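## Task

Take the black plate out of work nest N3 and get it into the yellow waste bin W1, which is free to move. Apart from the bins, every other item on the bench has to finish where it began. The plate must rest in W1 by itself, not be held there by the robot. W1 must stand upright on the bench at the end. The plate may be released only once it lies fully inside W1. Open the gripper and pull the arm away afterwards.

## Robot and tools

ROBOT. One six-joint FANUC CRX-5iA arm carrying a Robotiq two-finger gripper with a 140 mm stroke. The only camera is cam_wrist (616x616 pixels), mounted on the gripper. The gripper's fingers extend along its own +z axis and close along its y axis.

FRAME. Results give end_effector_position (metres) and end_effector_quat_wxyz in the scene frame: origin on the table surface under the arm base, +z upward, +y to the left when facing along +x. The base can sit slightly tilted, and the reported hand position can be somewhat wrong, more so when the arm is stretched out. end_effector_position is the spot between the finger pads when closed; closed fingertips extend about 33 mm past it, fully open ones about 9 mm. Closing pushes the tips roughly 24 mm further out, so keep that clearance above a surface when gripping.

execute_actions. Argument actions is a list holding at most one item; pictures (true/false) requests camera images, which also come automatically with an empty list.
- Empty list: no command, just the current state.
- Motion: {"rows": [...], "steps": n}, n from 3 to 15 control steps of 1/30 s (default 15). Each row covers one step; if rows run out, the last row is held.
- Wait: {"steps": n} with no rows, n up to 300, counted from the previous result.
Each row is one flat list of 9 numbers, all in [-1, 1], for the single arm: dJ1 waist, dJ2 shoulder, dJ3 elbow, dJ4 forearm roll, dJ5 wrist pitch, dJ6 wrist roll, then gripper position, force_limit, speed.
The six joint entries are scaled offsets, not poses. They are measured from the joint angles printed in the most recent result that lists them (before any such result in a scene, and for a second or later call inside the same reply, from the robot's angles when that action begins). They are never relative to the previous row. Scale: 1.0 equals 1.983 rad for waist and shoulder, 2.38 rad for elbow, 2.975 rad for the three wrist joints. A row of zeros therefore pulls the arm back to the reference angles; it is not a pause.
Joint ranges (rad): waist -3.491..3.491, shoulder -3.140..3.140, elbow -1.187..4.328, forearm roll -3.316..3.316, wrist pitch -3.140..3.140, wrist roll -3.927..3.927. A request more than 0.010 rad beyond an end is refused outright (nothing is sent). Requests slightly past the true end are cut off there and the result may note "joint sent to its limit"; absence of that note does not prove room remains.
The three gripper entries are absolute settings. position: +1 fully open (140 mm), about -0.8 where pads touch, -1 closes until blocked. force_limit: -1 about 14 N, 0 about 60 N, +1 about 107 N. speed: -1 about 30 mm/s, 0 about 140, +1 about 250.

MOTION LIMITS. Joint target speed caps: 2.62 rad/s waist/shoulder, 3.14 elbow, 3.93 wrist joints, with 0.5 s to accelerate; joints are synchronised. Each target stays within a lead of the measured angle (0.805 rad waist/shoulder, 0.966 elbow, 1.21 wrist joints), and targets implying more than 70 mm of hand travel from the measured position are scaled back. Big moves thus need several calls. The arm keeps heading for the last sent target between calls until it stalls. Each result is captured 3 steps before its action finishes; those steps run afterwards. The simulation keeps running while a reply is being written.

RESULT LINES. Joint positions (rad) and Joint velocities (rad/s) in column order. object_status: 0 moving, 1 blocked while opening, 2 blocked while closing (a grip), 3 reached target or pads met (a thin item might still be held). A grip is confirmed by status 2. To squeeze harder while at 2, raise force_limit and nudge position, e.g. -1 to -0.98. position_measured is in counts, 3 open to 230 closed, not linear. "joint command not followed" means the clearance check altered targets; HELD flags steps where a row was not fully sent. MOTOR HOT warns of heating (holding loads warms motors); OVER-TEMPERATURE FAULT means brakes are on until cooled.

FAULTS. Contact torque reaching a joint's load limit (152 N m waist, shoulder, elbow; 38 N m each wrist joint, held weight included) or an external force of 150 N anywhere on the arm, tool or payload halts the arm for 10 s and drops the rest of the call.

zoom_image: camera "cam_wrist", region [x0, y0, x1, y1] in pixels of its latest image, origin top-left, at most 504x504. Shows a magnified view.
read_manual: optional section "licences"; returns licence text only.
finished_scene: scene = number of the current scene; ends it irreversibly, grades it and loads the next task.

AVOID. Knocking or placing anything off the table ends the scene. W1 is loose: do not tip or shove it, it must stay upright. Do not disturb other items or nests. Do not drop, slam or let the plate slip; lower it fully inside W1 before opening. Loose objects may get brief random pushes. Move smoothly and avoid hard contact.

Each tool is called after "Call:" in YAML: its name, and indented under it one key for each argument.

## Session

Call:
execute_actions:
  actions: []

Scene clock: 0.00 s of 7200.00 s.
end_effector_position=(+0.8078, -0.3031, +0.2021) position_measured=3 object_status=3 end_effector_quat_wxyz=(-0.011, +0.906, +0.423, -0.006)
Joint positions: [-0.08   1.459  1.411  0.114 -1.415  2.622]
Joint velocities: [ 0.     0.    -0.001 -0.    -0.    -0.001]

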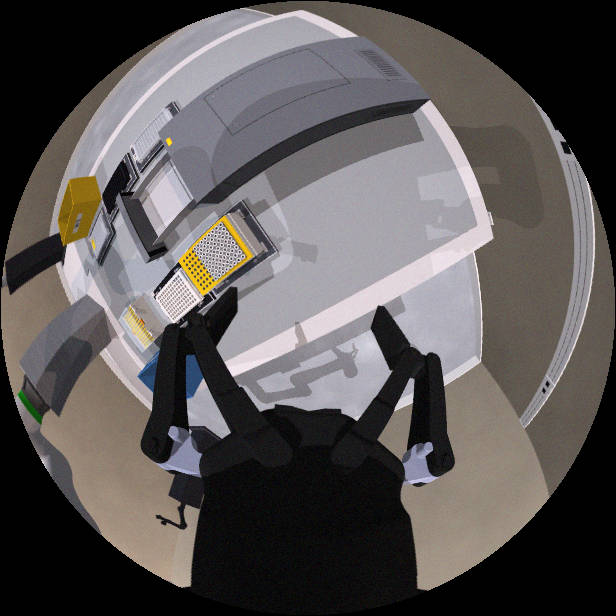

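Call:
execute_actions:
  actions:
    - {"rows":[[0.29,-0.433,-0.467,0,0.085,0,1,0,0]]}

Call:
execute_actions:
  actions:
    - {"steps":60}
  pictures: true

Scene clock: 0.60 s of 7200.00 s.
end_effector_position=(+0.8383, -0.1995, +0.2731) position_measured=3 object_status=3 end_effector_quat_wxyz=(-0.010, +0.875, +0.483, +0.010)
Joint positions: [ 0.052  1.266  1.172  0.114 -1.357  2.622]
Joint velocities: [ 0.421 -0.632 -0.83  -0.001  0.184 -0.   ]
Steps of this call (steps 1 to 6: nothing new was sent; steps 7 to 18: the first 12 steps of this action). Readings (joint positions | what the end effector reports):
7: [-0.080 1.459 1.411 0.114 -1.415 2.622] | position_measured=3 object_status=3
8: [-0.079 1.457 1.408 0.114 -1.415 2.622] | position_measured=3 object_status=3
10: [-0.064 1.436 1.382 0.114 -1.408 2.622] | position_measured=3 object_status=3
14: [-0.005 1.350 1.280 0.114 -1.382 2.622] | position_measured=3 object_status=3
18: the state above

Scene clock: 2.60 s of 7200.00 s.
end_effector_position=(+0.7008, +0.0993, +0.4611) position_measured=3 object_status=3 end_effector_quat_wxyz=(-0.022, +0.741, +0.669, +0.044)
Joint positions: [ 0.495  0.6    0.299  0.114 -1.162  2.622]
Joint velocities: [ 0.     0.     0.001  0.    -0.    -0.001]
Kept back: nothing.
Steps of this call (steps 1 to 3: the last 3 steps of your previous action; steps 4 to 60: the robot went on to your last target). Readings (joint positions | what the end effector reports):
1: [0.066 1.244 1.144 0.114 -1.351 2.622] | position_measured=3 object_status=3
2: [0.080 1.223 1.115 0.114 -1.345 2.622] | position_measured=3 object_status=3
4: [0.109 1.179 1.058 0.114 -1.332 2.622] | position_measured=3 object_status=3
8: [0.167 1.092 0.944 0.114 -1.306 2.622] | position_measured=3 object_status=3
60: the state above
The arm was judged still, so your last target was given up. Only a new action makes it travel on or press farther. Fingers that are still opening or closing keep moving.

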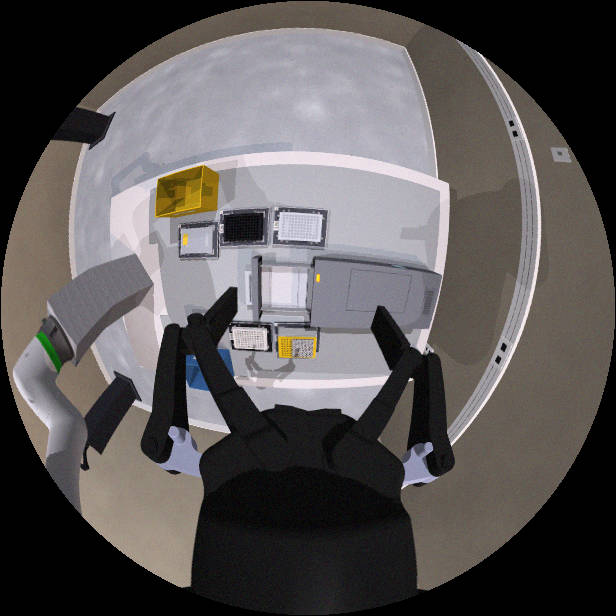

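Call:
execute_actions:
  actions:
    - {"rows":[[0.136,0.003,-0.25,0,0.202,-0.58,1,0,0]]}

Call:
execute_actions:
  actions:
    - {"steps":50}
  pictures: true

Scene clock: 3.20 s of 7200.00 s.
end_effector_position=(+0.6566, +0.1582, +0.3982) position_measured=3 object_status=3 end_effector_quat_wxyz=(-0.037, +0.835, +0.547, +0.046)
Joint positions: [ 0.578  0.601  0.115  0.114 -0.976  2.212]
Joint velocities: [ 0.28   0.007 -0.618  0.     0.622 -1.622]
Steps of this call (steps 1 to 6: nothing new was sent; steps 7 to 18: the first 12 steps of this action). Readings (joint positions | what the end effector reports):
7: [0.495 0.600 0.299 0.114 -1.162 2.622] | position_measured=3 object_status=3
8: [0.496 0.600 0.297 0.114 -1.160 2.619] | position_measured=3 object_status=3
10: [0.503 0.600 0.281 0.114 -1.144 2.586] | position_measured=3 object_status=3
14: [0.539 0.600 0.202 0.114 -1.064 2.421] | position_measured=3 object_status=3
18: the state above

Scene clock: 4.87 s of 7200.00 s.
end_effector_position=(+0.5109, +0.2412, +0.2813) position_measured=3 object_status=3 end_effector_quat_wxyz=(-0.082, +0.996, +0.032, +0.013)
Joint positions: [ 0.765  0.606 -0.296  0.114 -0.561  0.897]
Joint velocities: [-0.001 -0.001 -0.    -0.001  0.    -0.001]
Kept back: nothing.
Steps of this call (steps 1 to 3: the last 3 steps of your previous action; steps 4 to 45: the robot went on to your last target; steps 46 to 50: nothing new was sent). Readings (joint positions | what the end effector reports):
1: [0.588 0.601 0.094 0.114 -0.955 2.156] | position_measured=3 object_status=3
2: [0.597 0.602 0.074 0.114 -0.935 2.097] | position_measured=3 object_status=3
4: [0.615 0.602 0.034 0.114 -0.894 1.975] | position_measured=3 object_status=3
8: [0.651 0.603 -0.046 0.114 -0.814 1.715] | position_measured=3 object_status=3
50: the state above
The arm was judged still, so your last target was given up. Only a new action makes it travel on or press farther. Fingers that are still opening or closing keep moving.

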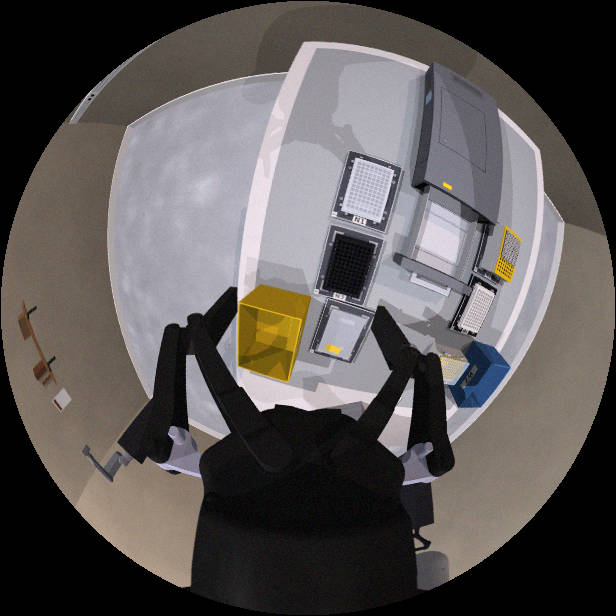

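Call:
execute_actions:
  actions:
    - {"rows":[[0,0,0,0.067,-0.039,-0.118,1,0,0]]}

Call:
execute_actions:
  actions:
    - {"steps":20}
  pictures: true

Scene clock: 5.40 s of 7200.00 s.
end_effector_position=(+0.5260, +0.1993, +0.2923) position_measured=3 object_status=3 end_effector_quat_wxyz=(-0.006, +0.998, -0.059, +0.012)
Joint positions: [ 0.765  0.606 -0.296  0.304 -0.672  0.562]
Joint velocities: [ 0.     0.     0.     0.268 -0.157 -0.47 ]
Steps of this call (steps 1 to 4: nothing new was sent; steps 5 to 16: the first 12 steps of this action). Readings (joint positions | what the end effector reports):
5: [0.765 0.606 -0.296 0.114 -0.561 0.897] | position_measured=3 object_status=3
6: [0.765 0.606 -0.296 0.116 -0.561 0.893] | position_measured=3 object_status=3
8: [0.765 0.606 -0.296 0.135 -0.573 0.860] | position_measured=3 object_status=3
12: [0.765 0.606 -0.296 0.229 -0.628 0.694] | position_measured=3 object_status=3
16: the state above

Scene clock: 6.07 s of 7200.00 s.
end_effector_position=(+0.5270, +0.1973, +0.2930) position_measured=3 object_status=3 end_effector_quat_wxyz=(-0.002, +0.998, -0.063, +0.013)
Joint positions: [ 0.765  0.606 -0.296  0.313 -0.677  0.546]
Joint velocities: [-0.     0.    -0.     0.001  0.     0.   ]
Kept back: nothing.
Steps of this call (steps 1 to 3: the last 3 steps of your previous action; steps 4 to 20: the robot went on to your last target). Readings (joint positions | what the end effector reports):
1: [0.765 0.606 -0.296 0.311 -0.676 0.550] | position_measured=3 object_status=3
2: [0.765 0.606 -0.296 0.313 -0.677 0.547] | position_measured=3 object_status=3
4: [0.765 0.606 -0.296 0.313 -0.677 0.546] | position_measured=3 object_status=3
8: [0.765 0.606 -0.296 0.313 -0.677 0.546] | position_measured=3 object_status=3
20: the state above

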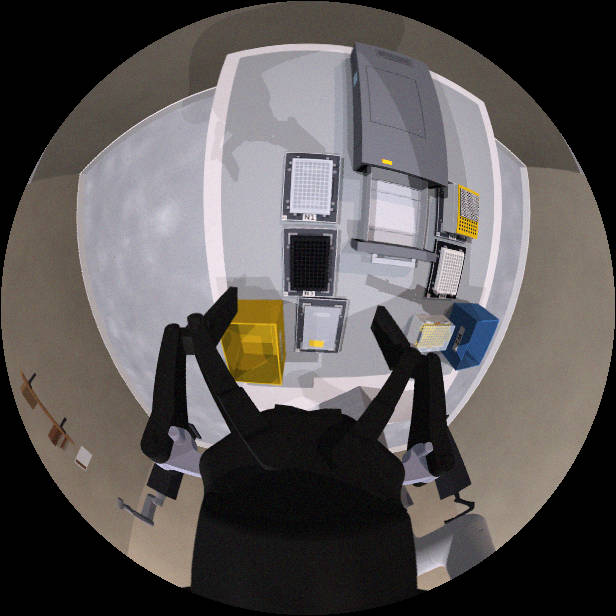

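Call:
execute_actions:
  actions:
    - {"rows":[[0,0.211,0.044,0.05,0.1,0,1,0,0]]}

Call:
execute_actions:
  actions:
    - {"steps":30}
  pictures: true

Scene clock: 6.60 s of 7200.00 s.
end_effector_position=(+0.5298, +0.2302, +0.1892) position_measured=3 object_status=3 end_effector_quat_wxyz=(-0.003, +1.000, -0.011, +0.011)
Joint positions: [ 0.765  0.841 -0.237  0.397 -0.51   0.546]
Joint velocities: [0.    0.787 0.197 0.278 0.558 0.   ]
Steps of this call (steps 1 to 4: the robot went on to your last target; steps 5 to 16: the first 12 steps of this action). Readings (joint positions | what the end effector reports):
5: [0.765 0.606 -0.296 0.313 -0.677 0.546] | position_measured=3 object_status=3
6: [0.765 0.608 -0.295 0.314 -0.677 0.546] | position_measured=3 object_status=3
8: [0.765 0.630 -0.290 0.322 -0.661 0.546] | position_measured=3 object_status=3
12: [0.765 0.733 -0.264 0.358 -0.587 0.546] | position_measured=3 object_status=3
16: the state above

Scene clock: 7.60 s of 7200.00 s.
end_effector_position=(+0.5129, +0.2523, +0.1031) position_measured=3 object_status=3 end_effector_quat_wxyz=(-0.011, +0.999, +0.030, +0.003)
Joint positions: [ 0.765  1.024 -0.191  0.462 -0.38   0.546]
Joint velocities: [ 0.    -0.001  0.    -0.    -0.    -0.002]
Kept back: nothing.
Steps of this call (steps 1 to 3: the last 3 steps of your previous action; steps 4 to 30: the robot went on to your last target). Readings (joint positions | what the end effector reports):
1: [0.765 0.868 -0.230 0.406 -0.491 0.546] | position_measured=3 object_status=3
2: [0.765 0.894 -0.224 0.416 -0.473 0.546] | position_measured=3 object_status=3
4: [0.765 0.946 -0.211 0.434 -0.436 0.546] | position_measured=3 object_status=3
8: [0.765 1.017 -0.193 0.459 -0.385 0.546] | position_measured=3 object_status=3
30: the state above
The arm was judged still, so your last target was given up. Only a new action makes it travel on or press farther. Fingers that are still opening or closing keep moving.

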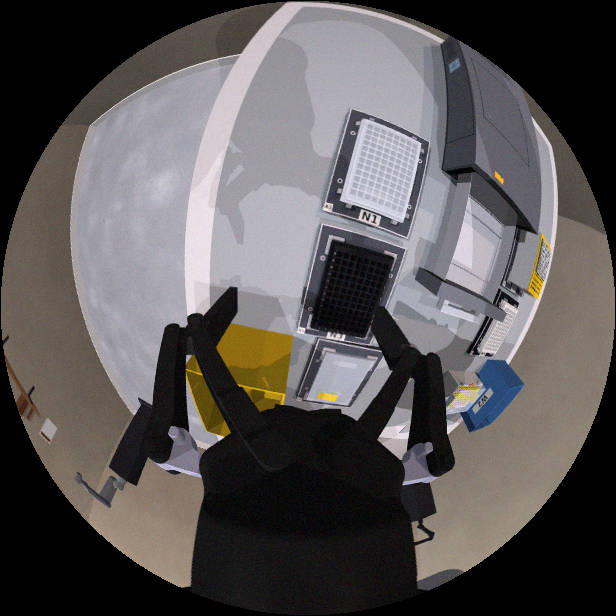

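Call:
execute_actions:
  actions:
    - {"rows":[[-0.055,0,0,0,0,0.01,1,0,0]]}

Call:
execute_actions:
  actions:
    - {"steps":15}
  pictures: true

Scene clock: 8.07 s of 7200.00 s.
end_effector_position=(+0.5310, +0.1921, +0.0922) position_measured=3 object_status=3 end_effector_quat_wxyz=(-0.005, +1.000, -0.008, -0.005)
Joint positions: [ 0.656  1.024 -0.191  0.462 -0.38   0.576]
Joint velocities: [ 0.     0.    -0.    -0.     0.     0.003]
Steps of this call (steps 1 to 2: nothing new was sent; steps 3 to 14: the first 12 steps of this action). Readings (joint positions | what the end effector reports):
3: [0.765 1.024 -0.191 0.462 -0.380 0.546] | position_measured=3 object_status=3
4: [0.763 1.024 -0.191 0.462 -0.380 0.546] | position_measured=3 object_status=3
6: [0.741 1.024 -0.191 0.462 -0.380 0.552] | position_measured=3 object_status=3
10: [0.666 1.024 -0.191 0.462 -0.380 0.572] | position_measured=3 object_status=3
14: the state above

Scene clock: 8.57 s of 7200.00 s.
end_effector_position=(+0.5310, +0.1921, +0.0922) position_measured=3 object_status=3 end_effector_quat_wxyz=(-0.005, +1.000, -0.008, -0.005)
Joint positions: [ 0.656  1.024 -0.191  0.462 -0.38   0.576]
Joint velocities: [ 0.    -0.     0.001  0.001  0.    -0.002]
Kept back: nothing.
Steps of this call (steps 1 to 3: the last 3 steps of your previous action; steps 4 to 15: the robot went on to your last target). Readings (joint positions | what the end effector reports):
1: [0.656 1.024 -0.191 0.462 -0.380 0.576] | position_measured=3 object_status=3
2: [0.656 1.024 -0.191 0.462 -0.380 0.576] | position_measured=3 object_status=3
4: [0.656 1.024 -0.191 0.462 -0.380 0.576] | position_measured=3 object_status=3
8: [0.656 1.024 -0.191 0.462 -0.380 0.576] | position_measured=3 object_status=3
15: the state above
The arm was judged still, so your last target was given up. Only a new action makes it travel on or press farther. Fingers that are still opening or closing keep moving.

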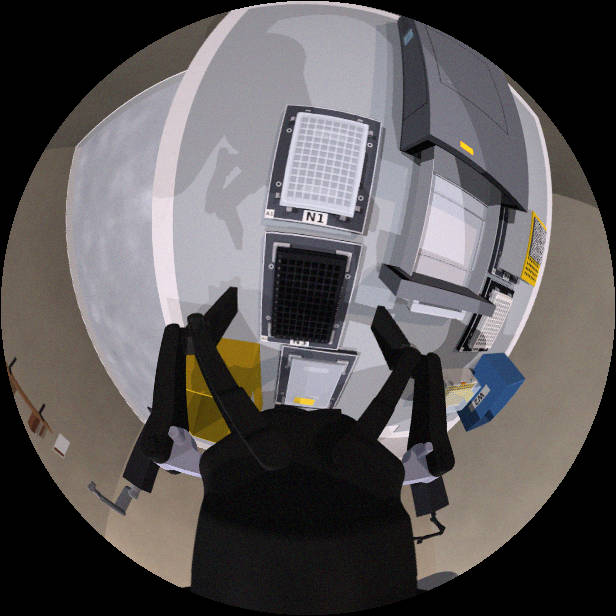

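Call:
execute_actions:
  actions:
    - {"rows":[[-0.01,0.048,0.01,0.012,0.023,-0.006,0.55,0,0]]}

Call:
execute_actions:
  actions:
    - {"steps":15}
  pictures: true

Scene clock: 9.07 s of 7200.00 s.
end_effector_position=(+0.5185, +0.1922, +0.0451) position_measured=59 object_status=0 end_effector_quat_wxyz=(-0.012, +1.000, -0.005, -0.012)
Joint positions: [ 0.636  1.12  -0.167  0.498 -0.311  0.558]
Joint velocities: [-0.     0.     0.001  0.     0.001 -0.   ]
Steps of this call (steps 1 to 3: nothing new was sent; steps 4 to 15: the first 12 steps of this action). Readings (joint positions | what the end effector reports):
4: [0.656 1.024 -0.191 0.462 -0.380 0.576] | position_measured=3 object_status=0
5: [0.655 1.027 -0.191 0.462 -0.379 0.576] | position_measured=5 object_status=0
7: [0.651 1.048 -0.185 0.471 -0.363 0.572] | position_measured=21 object_status=0
11: [0.637 1.114 -0.169 0.495 -0.316 0.559] | position_measured=51 object_status=0
15: the state above

Scene clock: 9.57 s of 7200.00 s.
end_effector_position=(+0.5185, +0.1922, +0.0451) position_measured=59 object_status=3 end_effector_quat_wxyz=(-0.012, +1.000, -0.005, -0.012)
Joint positions: [ 0.636  1.12  -0.167  0.498 -0.311  0.558]
Joint velocities: [-0.    -0.    -0.001 -0.001 -0.    -0.   ]
Kept back: nothing.
Steps of this call (steps 1 to 3: the last 3 steps of your previous action; steps 4 to 15: the robot went on to your last target). Readings (joint positions | what the end effector reports):
1: [0.636 1.120 -0.167 0.498 -0.311 0.558] | position_measured=59 object_status=0
2: [0.636 1.120 -0.167 0.498 -0.311 0.558] | position_measured=59 object_status=0
4: [0.636 1.120 -0.167 0.498 -0.311 0.558] | position_measured=59 object_status=3
8: [0.636 1.120 -0.167 0.498 -0.311 0.558] | position_measured=59 object_status=3
15: the state above
The arm was judged still, so your last target was given up. Only a new action makes it travel on or press farther. Fingers that are still opening or closing keep moving.

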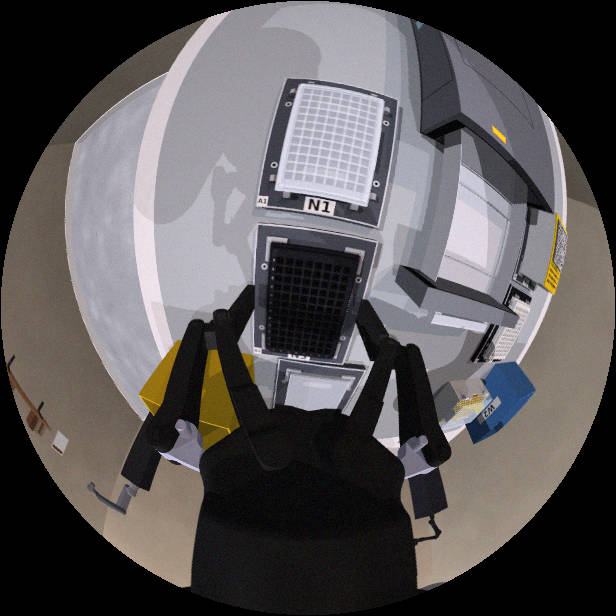

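Call:
execute_actions:
  actions:
    - {"rows":[[-0.002,0.011,0.003,0.01,0.008,-0.009,0.55,0,0]],"steps":12}

Call:
execute_actions:
  actions:
    - {"rows":[[0,0,0,0,0,0,-1,0,-0.5]]}

Call:
execute_actions:
  actions:
    - {"steps":15}
  pictures: true

Scene clock: 9.97 s of 7200.00 s.
end_effector_position=(+0.5208, +0.1965, +0.0357) position_measured=59 object_status=3 end_effector_quat_wxyz=(-0.016, +1.000, -0.005, -0.009)
Joint positions: [ 0.632  1.141 -0.16   0.527 -0.288  0.531]
Joint velocities: [-0.001  0.003  0.002  0.005  0.006 -0.002]
Steps of this call (steps 1 to 3: nothing new was sent; steps 4 to 12: the first 9 steps of this action). Readings (joint positions | what the end effector reports):
4: [0.636 1.120 -0.167 0.498 -0.311 0.558] | position_measured=59 object_status=3
5: [0.635 1.122 -0.167 0.501 -0.309 0.555] | position_measured=59 object_status=3
7: [0.633 1.135 -0.162 0.519 -0.294 0.538] | position_measured=59 object_status=3
11: [0.632 1.141 -0.160 0.527 -0.289 0.531] | position_measured=59 object_status=3
12: the state above

Scene clock: 20.17 s of 7200.00 s.
end_effector_position=(+0.5207, +0.1909, +0.0410) position_measured=104 object_status=2 end_effector_quat_wxyz=(-0.006, +1.000, -0.005, -0.012)
Joint positions: [ 0.634  1.131 -0.161  0.528 -0.316  0.531]
Joint velocities: [-0.    -0.     0.    -0.001  0.    -0.   ]
FORCE FAULT: contact force on the arm reached its limit, and the arm stopped for 10 seconds. The contact can be on any part of the arm, not only on its tool. The arm's remaining commands of this call were not run. The arm holds still and accepts commands again. Move the arm away from the contact; if what it grips holds it there, let go first. Pushing or pulling that hard again can fault the arm again.
Kept back: nothing.
The stop began at step 6 of this call (marked STOPPED below). From that step on the arm followed nothing that you had sent. 13 steps, steps kept back included, did not run and will not run. Nothing is kept back now, and the robot has no last target.
Steps of this call (steps 1 to 3: the last 3 steps of your previous action; steps 4 to 5: the first 2 steps of this action, its rows measured from where the robot was after step 3; steps 6 to 306: the stop). Readings (joint positions | what the end effector reports):
3: [0.632 1.141 -0.160 0.527 -0.288 0.531] | position_measured=59 object_status=3
4: [0.632 1.141 -0.160 0.527 -0.288 0.531] | position_measured=59 object_status=0
5: [0.632 1.140 -0.160 0.527 -0.291 0.531] | position_measured=61 object_status=0
6: [0.632 1.139 -0.161 0.527 -0.295 0.531] | position_measured=65 object_status=0 STOPPED
7: [0.632 1.138 -0.161 0.527 -0.299 0.531] | position_measured=70 object_status=0
11: [0.631 1.134 -0.161 0.528 -0.315 0.531] | position_measured=88 object_status=0
306: the state above

Scene clock: 20.20 s of 7200.00 s.
end_effector_position=(+0.5207, +0.1909, +0.0410) position_measured=104 object_status=2 end_effector_quat_wxyz=(-0.006, +1.000, -0.005, -0.012)
Joint positions: [ 0.634  1.131 -0.161  0.528 -0.316  0.531]
Joint velocities: [ 0.    -0.    -0.     0.001 -0.    -0.001]
Kept back: nothing.
A stop began in an earlier call of the same reply, so what this call sent did not run. Send another action.
Steps of this call (step 1: nothing new was sent). Readings (joint positions | what the end effector reports):
1: the state above

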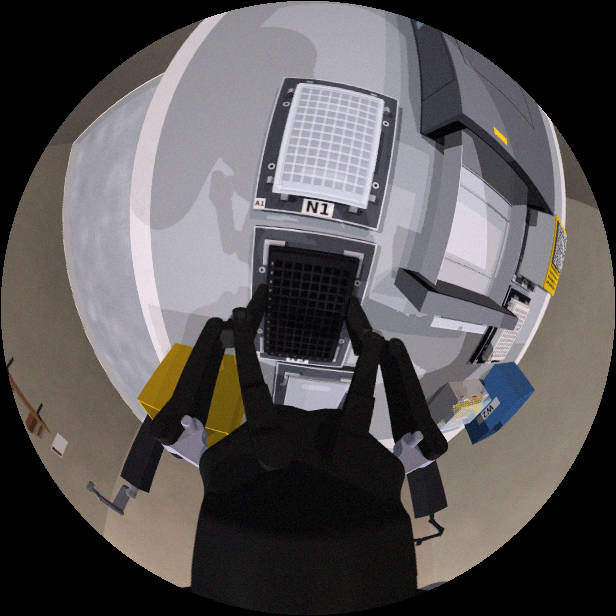

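Call:
execute_actions:
  actions:
    - {"rows":[[0.033,-0.17,-0.037,-0.05,-0.075,0.01,-1,0,-0.5]]}

Call:
execute_actions:
  actions:
    - {"steps":20}
  pictures: true

Scene clock: 20.67 s of 7200.00 s.
end_effector_position=(+0.5428, +0.1900, +0.1531) position_measured=105 object_status=2 end_effector_quat_wxyz=(+0.001, +0.999, -0.034, +0.005)
Joint positions: [ 0.678  0.902 -0.22   0.427 -0.468  0.551]
Joint velocities: [ 0.154 -0.788 -0.206 -0.344 -0.519  0.07 ]
Steps of this call (steps 1 to 2: nothing new was sent; steps 3 to 14: the first 12 steps of this action). Readings (joint positions | what the end effector reports):
3: [0.634 1.131 -0.161 0.528 -0.316 0.531] | position_measured=104 object_status=2
4: [0.634 1.129 -0.161 0.527 -0.317 0.531] | position_measured=104 object_status=2
6: [0.638 1.108 -0.167 0.517 -0.332 0.533] | position_measured=105 object_status=2
10: [0.658 1.007 -0.193 0.473 -0.398 0.542] | position_measured=105 object_status=2
14: the state above

Scene clock: 21.33 s of 7200.00 s.
end_effector_position=(+0.5430, +0.1889, +0.2042) position_measured=105 object_status=2 end_effector_quat_wxyz=(+0.000, +0.999, -0.047, +0.009)
Joint positions: [ 0.699  0.794 -0.249  0.379 -0.539  0.561]
Joint velocities: [-0. -0.  0. -0.  0. -0.]
Kept back: nothing.
Steps of this call (steps 1 to 3: the last 3 steps of your previous action; steps 4 to 20: the robot went on to your last target). Readings (joint positions | what the end effector reports):
1: [0.683 0.876 -0.227 0.415 -0.485 0.553] | position_measured=105 object_status=2
2: [0.688 0.851 -0.234 0.404 -0.501 0.556] | position_measured=105 object_status=2
4: [0.695 0.814 -0.243 0.388 -0.526 0.559] | position_measured=105 object_status=2
8: [0.699 0.794 -0.249 0.379 -0.539 0.561] | position_measured=105 object_status=2
20: the state above

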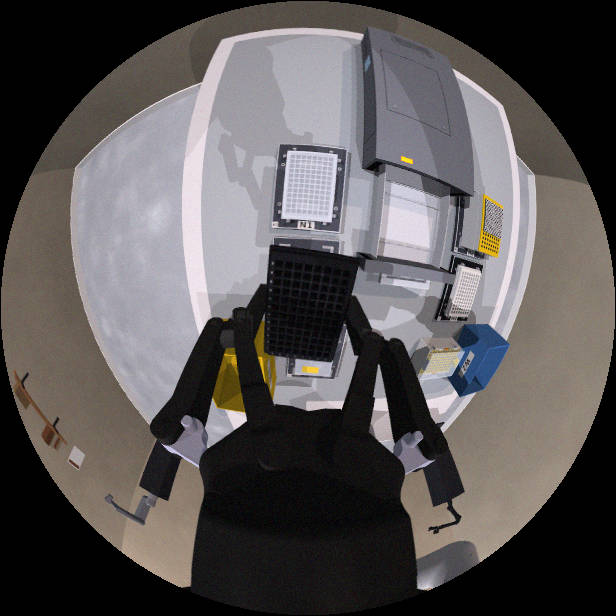

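Call:
execute_actions:
  actions:
    - {"rows":[[0.207,-0.06,-0.129,0.034,0.055,-0.138,-1,0,-0.5]]}

Call:
execute_actions:
  actions:
    - {"steps":30}
  pictures: true

Scene clock: 21.83 s of 7200.00 s.
end_effector_position=(+0.4584, +0.2729, +0.2217) position_measured=105 object_status=2 end_effector_quat_wxyz=(-0.014, +1.000, -0.016, +0.018)
Joint positions: [ 0.915  0.731 -0.41   0.432 -0.454  0.345]
Joint velocities: [ 0.726 -0.211 -0.543  0.18   0.289 -0.723]
Steps of this call (steps 1 to 3: the robot went on to your last target; steps 4 to 15: the first 12 steps of this action). Readings (joint positions | what the end effector reports):
4: [0.699 0.794 -0.249 0.379 -0.539 0.561] | position_measured=105 object_status=2
5: [0.702 0.793 -0.250 0.379 -0.539 0.559] | position_measured=105 object_status=2
7: [0.723 0.787 -0.267 0.385 -0.531 0.537] | position_measured=105 object_status=2
11: [0.818 0.759 -0.338 0.408 -0.493 0.442] | position_measured=105 object_status=2
15: the state above

Scene clock: 22.83 s of 7200.00 s.
end_effector_position=(+0.3708, +0.3238, +0.2356) position_measured=105 object_status=2 end_effector_quat_wxyz=(-0.028, +0.999, +0.012, +0.020)
Joint positions: [ 1.11   0.675 -0.556  0.48  -0.376  0.15 ]
Joint velocities: [-0.  0.  0. -0. -0.  0.]
Kept back: nothing.
Steps of this call (steps 1 to 3: the last 3 steps of your previous action; steps 4 to 30: the robot went on to your last target). Readings (joint positions | what the end effector reports):
1: [0.940 0.724 -0.429 0.438 -0.444 0.320] | position_measured=105 object_status=2
2: [0.965 0.717 -0.447 0.444 -0.434 0.295] | position_measured=105 object_status=2
4: [1.015 0.702 -0.485 0.457 -0.414 0.245] | position_measured=105 object_status=2
8: [1.095 0.679 -0.544 0.476 -0.382 0.165] | position_measured=105 object_status=2
30: the state above
The arm was judged still, so your last target was given up. Only a new action makes it travel on or press farther. Fingers that are still opening or closing keep moving.

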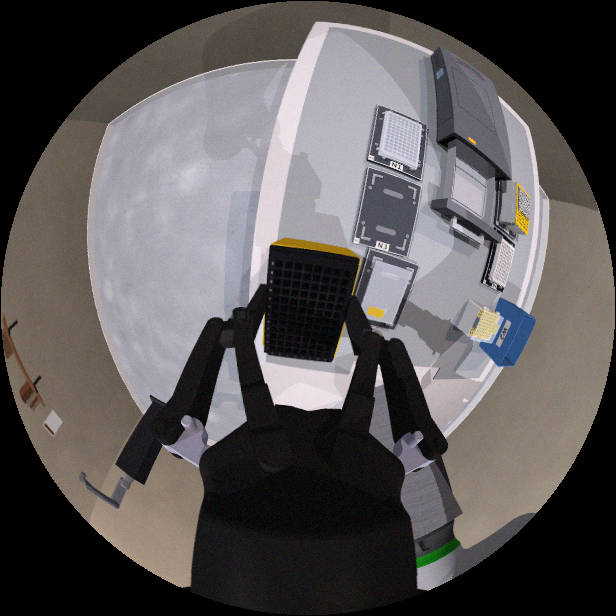

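Call:
execute_actions:
  actions:
    - {"rows":[[0,0.1,0.042,0.02,0.01,-0.025,-1,0,-0.5]]}

Call:
execute_actions:
  actions:
    - {"steps":15}
  pictures: true

Scene clock: 23.30 s of 7200.00 s.
end_effector_position=(+0.3638, +0.3385, +0.1663) position_measured=105 object_status=2 end_effector_quat_wxyz=(-0.002, +1.000, +0.011, +0.006)
Joint positions: [ 1.11   0.871 -0.457  0.539 -0.347  0.077]
Joint velocities: [-0.     0.15   0.075  0.045  0.022 -0.056]
Steps of this call (steps 1 to 2: nothing new was sent; steps 3 to 14: the first 12 steps of this action). Readings (joint positions | what the end effector reports):
3: [1.110 0.675 -0.556 0.480 -0.376 0.150] | position_measured=105 object_status=2
4: [1.110 0.677 -0.555 0.481 -0.375 0.149] | position_measured=105 object_status=2
6: [1.110 0.698 -0.543 0.488 -0.372 0.141] | position_measured=105 object_status=2
10: [1.110 0.804 -0.490 0.519 -0.356 0.101] | position_measured=105 object_status=2
14: the state above

Scene clock: 23.80 s of 7200.00 s.
end_effector_position=(+0.3638, +0.3389, +0.1653) position_measured=105 object_status=2 end_effector_quat_wxyz=(-0.002, +1.000, +0.011, +0.005)
Joint positions: [ 1.11   0.873 -0.456  0.54  -0.346  0.076]
Joint velocities: [-0. -0.  0. -0.  0.  0.]
Kept back: nothing.
Steps of this call (steps 1 to 3: the last 3 steps of your previous action; steps 4 to 15: the robot went on to your last target). Readings (joint positions | what the end effector reports):
1: [1.110 0.873 -0.456 0.539 -0.346 0.076] | position_measured=105 object_status=2
2: [1.110 0.873 -0.456 0.540 -0.346 0.076] | position_measured=105 object_status=2
4: [1.110 0.873 -0.456 0.540 -0.346 0.076] | position_measured=105 object_status=2
8: [1.110 0.873 -0.456 0.540 -0.346 0.076] | position_measured=105 object_status=2
15: the state above
The arm was judged still, so your last target was given up. Only a new action makes it travel on or press farther. Fingers that are still opening or closing keep moving.

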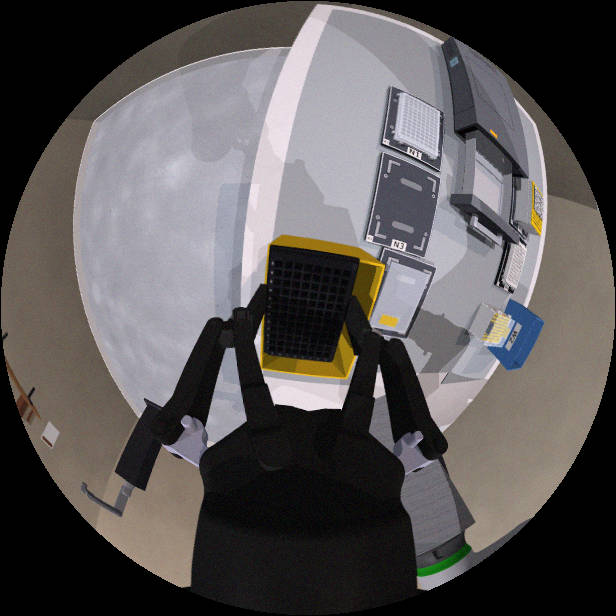

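Call:
execute_actions:
  actions:
    - {"rows":[[-0.015,0.04,0.008,0.008,0.02,-0.025,-1,0,-0.5]]}

Call:
execute_actions:
  actions:
    - {"steps":10}
  pictures: true

Scene clock: 34.07 s of 7200.00 s.
end_effector_position=(+0.3626, +0.3404, +0.1480) position_measured=105 object_status=2 end_effector_quat_wxyz=(-0.006, +1.000, -0.007, +0.000)
Joint positions: [ 1.096  0.912 -0.444  0.553 -0.313  0.037]
Joint velocities: [-0.     0.001 -0.    -0.001 -0.     0.   ]
FORCE FAULT: contact force on the arm reached its limit, and the arm stopped for 10 seconds. The contact can be on any part of the arm, not only on its tool. The arm's remaining commands of this call were not run. The arm holds still and accepts commands again. Move the arm away from the contact; if what it grips holds it there, let go first. Pushing or pulling that hard again can fault the arm again.
Kept back: nothing.
The stop began at step 8 of this call (marked STOPPED below). From that step on the arm followed nothing that you had sent. 10 steps, steps kept back included, did not run and will not run. Nothing is kept back now, and the robot has no last target.
Steps of this call (steps 1 to 2: nothing new was sent; steps 3 to 7: the first 5 steps of this action; steps 8 to 308: the stop). Readings (joint positions | what the end effector reports):
3: [1.110 0.873 -0.456 0.540 -0.346 0.076] | position_measured=105 object_status=2
4: [1.109 0.876 -0.455 0.541 -0.344 0.073] | position_measured=105 object_status=2
6: [1.101 0.896 -0.450 0.547 -0.328 0.053] | position_measured=105 object_status=2
8: [1.095 0.913 -0.444 0.553 -0.313 0.037] | position_measured=105 object_status=2 STOPPED
10: [1.095 0.912 -0.444 0.553 -0.313 0.037] | position_measured=105 object_status=2
308: the state above

Scene clock: 34.10 s of 7200.00 s.
end_effector_position=(+0.3626, +0.3404, +0.1480) position_measured=105 object_status=2 end_effector_quat_wxyz=(-0.006, +1.000, -0.007, +0.000)
Joint positions: [ 1.096  0.912 -0.444  0.553 -0.313  0.037]
Joint velocities: [-0.    -0.     0.     0.001 -0.001  0.003]
Kept back: nothing.
A stop began in an earlier call of the same reply, so what this call sent did not run. Send another action.
Steps of this call (step 1: nothing new was sent). Readings (joint positions | what the end effector reports):
1: the state above

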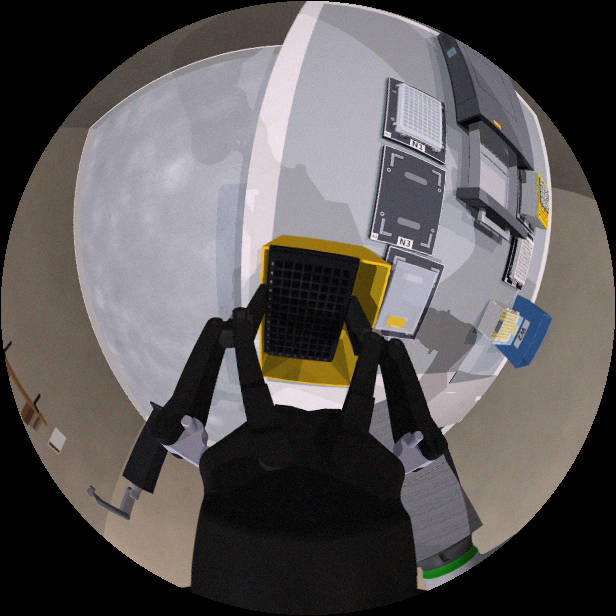

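Call:
execute_actions:
  actions:
    - {"rows":[[0,-0.015,0,0,-0.01,0,-1,0,-0.5]],"steps":10}

Call:
execute_actions:
  actions:
    - {"rows":[[-0.006,0,-0.017,0,0.013,-0.012,-1,0,-0.5]],"steps":12}

Call:
execute_actions:
  actions:
    - {"steps":6}
  pictures: true

Scene clock: 34.43 s of 7200.00 s.
end_effector_position=(+0.3715, +0.3401, +0.1622) position_measured=105 object_status=2 end_effector_quat_wxyz=(-0.004, +1.000, -0.009, +0.007)
Joint positions: [ 1.096  0.883 -0.444  0.553 -0.342  0.037]
Joint velocities: [-0.    -0.009  0.    -0.001 -0.016  0.002]
Steps of this call (steps 1 to 3: nothing new was sent; steps 4 to 10: the first 7 steps of this action). Readings (joint positions | what the end effector reports):
4: [1.096 0.912 -0.444 0.553 -0.313 0.037] | position_measured=105 object_status=2
5: [1.096 0.910 -0.444 0.553 -0.315 0.037] | position_measured=105 object_status=2
7: [1.096 0.893 -0.444 0.553 -0.332 0.037] | position_measured=105 object_status=2
10: the state above

Scene clock: 34.83 s of 7200.00 s.
end_effector_position=(+0.3582, +0.3250, +0.1540) position_measured=105 object_status=2 end_effector_quat_wxyz=(-0.006, +1.000, -0.029, -0.003)
Joint positions: [ 1.084  0.882 -0.484  0.553 -0.304  0.002]
Joint velocities: [-0.001 -0.    -0.004  0.001  0.005 -0.005]
Steps of this call (steps 1 to 3: the last 3 steps of your previous action; steps 4 to 12: the first 9 steps of this action, its rows measured from where the robot was after step 3). Readings (joint positions | what the end effector reports):
3: [1.096 0.883 -0.444 0.553 -0.343 0.037] | position_measured=105 object_status=2
4: [1.096 0.882 -0.444 0.553 -0.343 0.037] | position_measured=105 object_status=2
5: [1.095 0.882 -0.446 0.553 -0.341 0.035] | position_measured=105 object_status=2
7: [1.089 0.882 -0.468 0.553 -0.320 0.016] | position_measured=105 object_status=2
11: [1.084 0.882 -0.484 0.553 -0.304 0.002] | position_measured=105 object_status=2
12: the state above

Scene clock: 35.03 s of 7200.00 s.
end_effector_position=(+0.3581, +0.3249, +0.1540) position_measured=105 object_status=2 end_effector_quat_wxyz=(-0.006, +1.000, -0.029, -0.003)
Joint positions: [ 1.084  0.882 -0.484  0.553 -0.304  0.001]
Joint velocities: [-0.    -0.     0.    -0.     0.    -0.001]
Kept back: nothing.
Steps of this call (steps 1 to 3: the last 3 steps of your previous action; steps 4 to 6: the robot went on to your last target). Readings (joint positions | what the end effector reports):
1: [1.084 0.882 -0.484 0.553 -0.304 0.001] | position_measured=105 object_status=2
2: [1.084 0.882 -0.484 0.553 -0.304 0.001] | position_measured=105 object_status=2
4: [1.084 0.882 -0.484 0.553 -0.304 0.001] | position_measured=105 object_status=2
6: the state above

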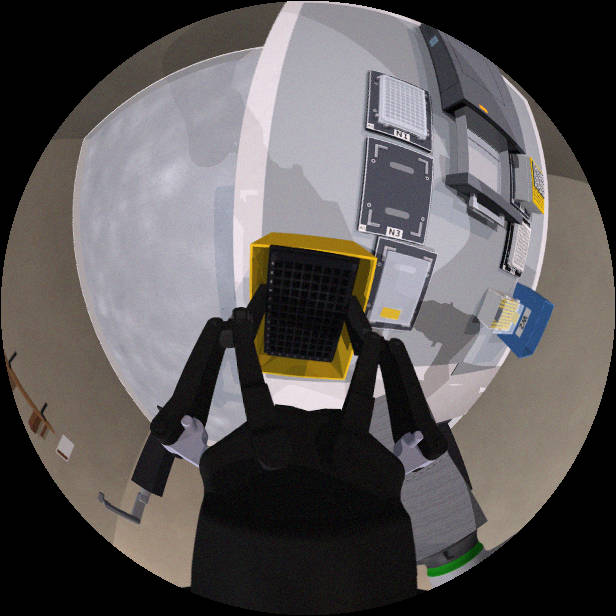

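Call:
execute_actions:
  actions:
    - {"rows":[[-0.018,0.049,0.0126,0.011,0.028,0,-1,0,-0.5]]}

Call:
execute_actions:
  actions:
    - {"steps":6}
  pictures: true

Scene clock: 35.53 s of 7200.00 s.
end_effector_position=(+0.3526, +0.3281, +0.1115) position_measured=105 object_status=2 end_effector_quat_wxyz=(-0.018, +0.999, -0.026, -0.018)
Joint positions: [ 1.048  0.979 -0.454  0.586 -0.221  0.001]
Joint velocities: [ 0.     0.    -0.001 -0.     0.001 -0.002]
Steps of this call (steps 1 to 3: the robot went on to your last target; steps 4 to 15: the first 12 steps of this action). Readings (joint positions | what the end effector reports):
4: [1.084 0.882 -0.484 0.553 -0.304 0.001] | position_measured=105 object_status=2
5: [1.083 0.885 -0.484 0.553 -0.302 0.001] | position_measured=105 object_status=2
7: [1.075 0.906 -0.477 0.561 -0.284 0.001] | position_measured=105 object_status=2
11: [1.051 0.973 -0.457 0.583 -0.227 0.001] | position_measured=105 object_status=2
15: the state above

Scene clock: 35.73 s of 7200.00 s.
end_effector_position=(+0.3527, +0.3282, +0.1115) position_measured=105 object_status=2 end_effector_quat_wxyz=(-0.018, +0.999, -0.026, -0.018)
Joint positions: [ 1.048  0.979 -0.454  0.586 -0.221  0.001]
Joint velocities: [-0. -0. -0. -0.  0.  0.]
Kept back: nothing.
Steps of this call (steps 1 to 3: the last 3 steps of your previous action; steps 4 to 6: the robot went on to your last target). Readings (joint positions | what the end effector reports):
1: [1.048 0.979 -0.454 0.586 -0.221 0.001] | position_measured=105 object_status=2
2: [1.048 0.979 -0.454 0.586 -0.221 0.001] | position_measured=105 object_status=2
4: [1.048 0.979 -0.454 0.586 -0.221 0.001] | position_measured=105 object_status=2
6: the state above

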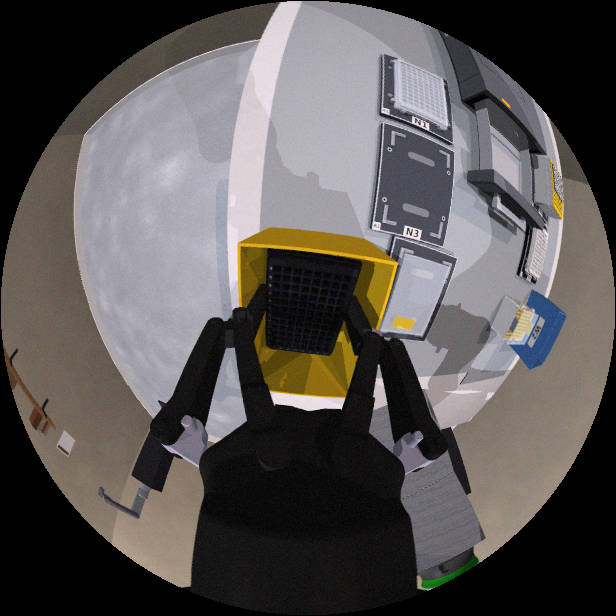

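Inside; release slightly and rise.

Call:
execute_actions:
  actions:
    - {"rows":[[0,0,0,0,0,0,0.36,0,-0.5]],"steps":12}

Call:
execute_actions:
  actions:
    - {"rows":[[0.036,-0.11,-0.028,-0.022,-0.06,0,0.36,0,-0.5]]}

Call:
execute_actions:
  actions:
    - {"steps":12}
  pictures: true

Scene clock: 36.10 s of 7200.00 s.
end_effector_position=(+0.3527, +0.3282, +0.1115) position_measured=84 object_status=0 end_effector_quat_wxyz=(-0.018, +0.999, -0.026, -0.018)
Joint positions: [ 1.048  0.979 -0.454  0.586 -0.221  0.001]
Joint velocities: [-0.001 -0.    -0.001 -0.002 -0.     0.002]
Steps of this call (steps 1 to 2: the robot went on to your last target; steps 3 to 11: the first 9 steps of this action). Readings (joint positions | what the end effector reports):
3: [1.048 0.979 -0.454 0.586 -0.221 0.001] | position_measured=105 object_status=0
4: [1.048 0.979 -0.454 0.586 -0.221 0.001] | position_measured=105 object_status=0
6: [1.048 0.979 -0.454 0.586 -0.221 0.001] | position_measured=94 object_status=0
10: [1.048 0.979 -0.454 0.586 -0.221 0.001] | position_measured=84 object_status=0
11: the state above

Scene clock: 36.60 s of 7200.00 s.
end_effector_position=(+0.3633, +0.3194, +0.2015) position_measured=84 object_status=3 end_effector_quat_wxyz=(+0.003, +0.999, -0.034, +0.012)
Joint positions: [ 1.116  0.771 -0.518  0.523 -0.391  0.001]
Joint velocities: [ 0.095 -0.292 -0.09  -0.087 -0.238  0.   ]
Steps of this call (steps 1 to 3: the last 3 steps of your previous action; steps 4 to 15: the first 12 steps of this action, its rows measured from where the robot was after step 3). Readings (joint positions | what the end effector reports):
3: [1.048 0.979 -0.454 0.586 -0.221 0.001] | position_measured=84 object_status=0
4: [1.048 0.979 -0.454 0.586 -0.221 0.001] | position_measured=84 object_status=0
5: [1.049 0.978 -0.455 0.585 -0.221 0.001] | position_measured=84 object_status=3
7: [1.056 0.956 -0.462 0.579 -0.240 0.001] | position_measured=84 object_status=3
11: [1.090 0.851 -0.494 0.547 -0.326 0.001] | position_measured=84 object_status=3
15: the state above

Scene clock: 37.00 s of 7200.00 s.
end_effector_position=(+0.3633, +0.3185, +0.2055) position_measured=84 object_status=3 end_effector_quat_wxyz=(+0.004, +0.999, -0.035, +0.013)
Joint positions: [ 1.12   0.761 -0.521  0.52  -0.399  0.001]
Joint velocities: [ 0.     0.001  0.     0.    -0.     0.001]
Kept back: nothing.
Steps of this call (steps 1 to 3: the last 3 steps of your previous action; steps 4 to 12: the robot went on to your last target). Readings (joint positions | what the end effector reports):
1: [1.119 0.764 -0.520 0.521 -0.397 0.001] | position_measured=84 object_status=3
2: [1.119 0.762 -0.521 0.520 -0.399 0.001] | position_measured=84 object_status=3
4: [1.120 0.762 -0.521 0.520 -0.399 0.001] | position_measured=84 object_status=3
8: [1.120 0.761 -0.521 0.520 -0.399 0.001] | position_measured=84 object_status=3
12: the state above

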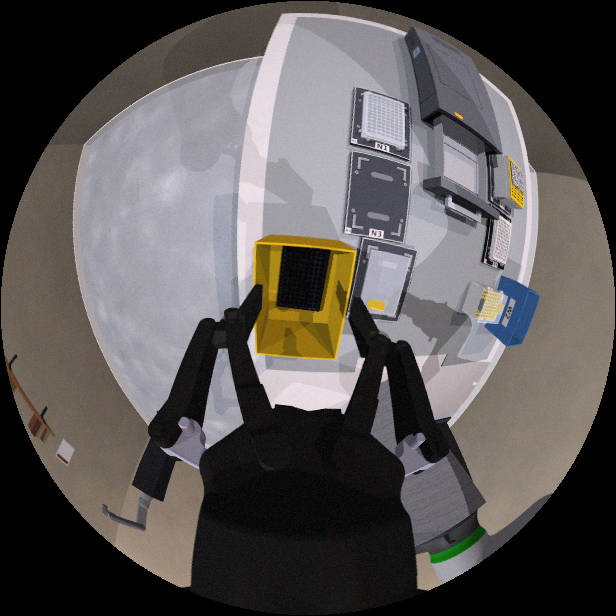

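Call:
finished_scene:
  scene: 1

The scene is finished: the task was done.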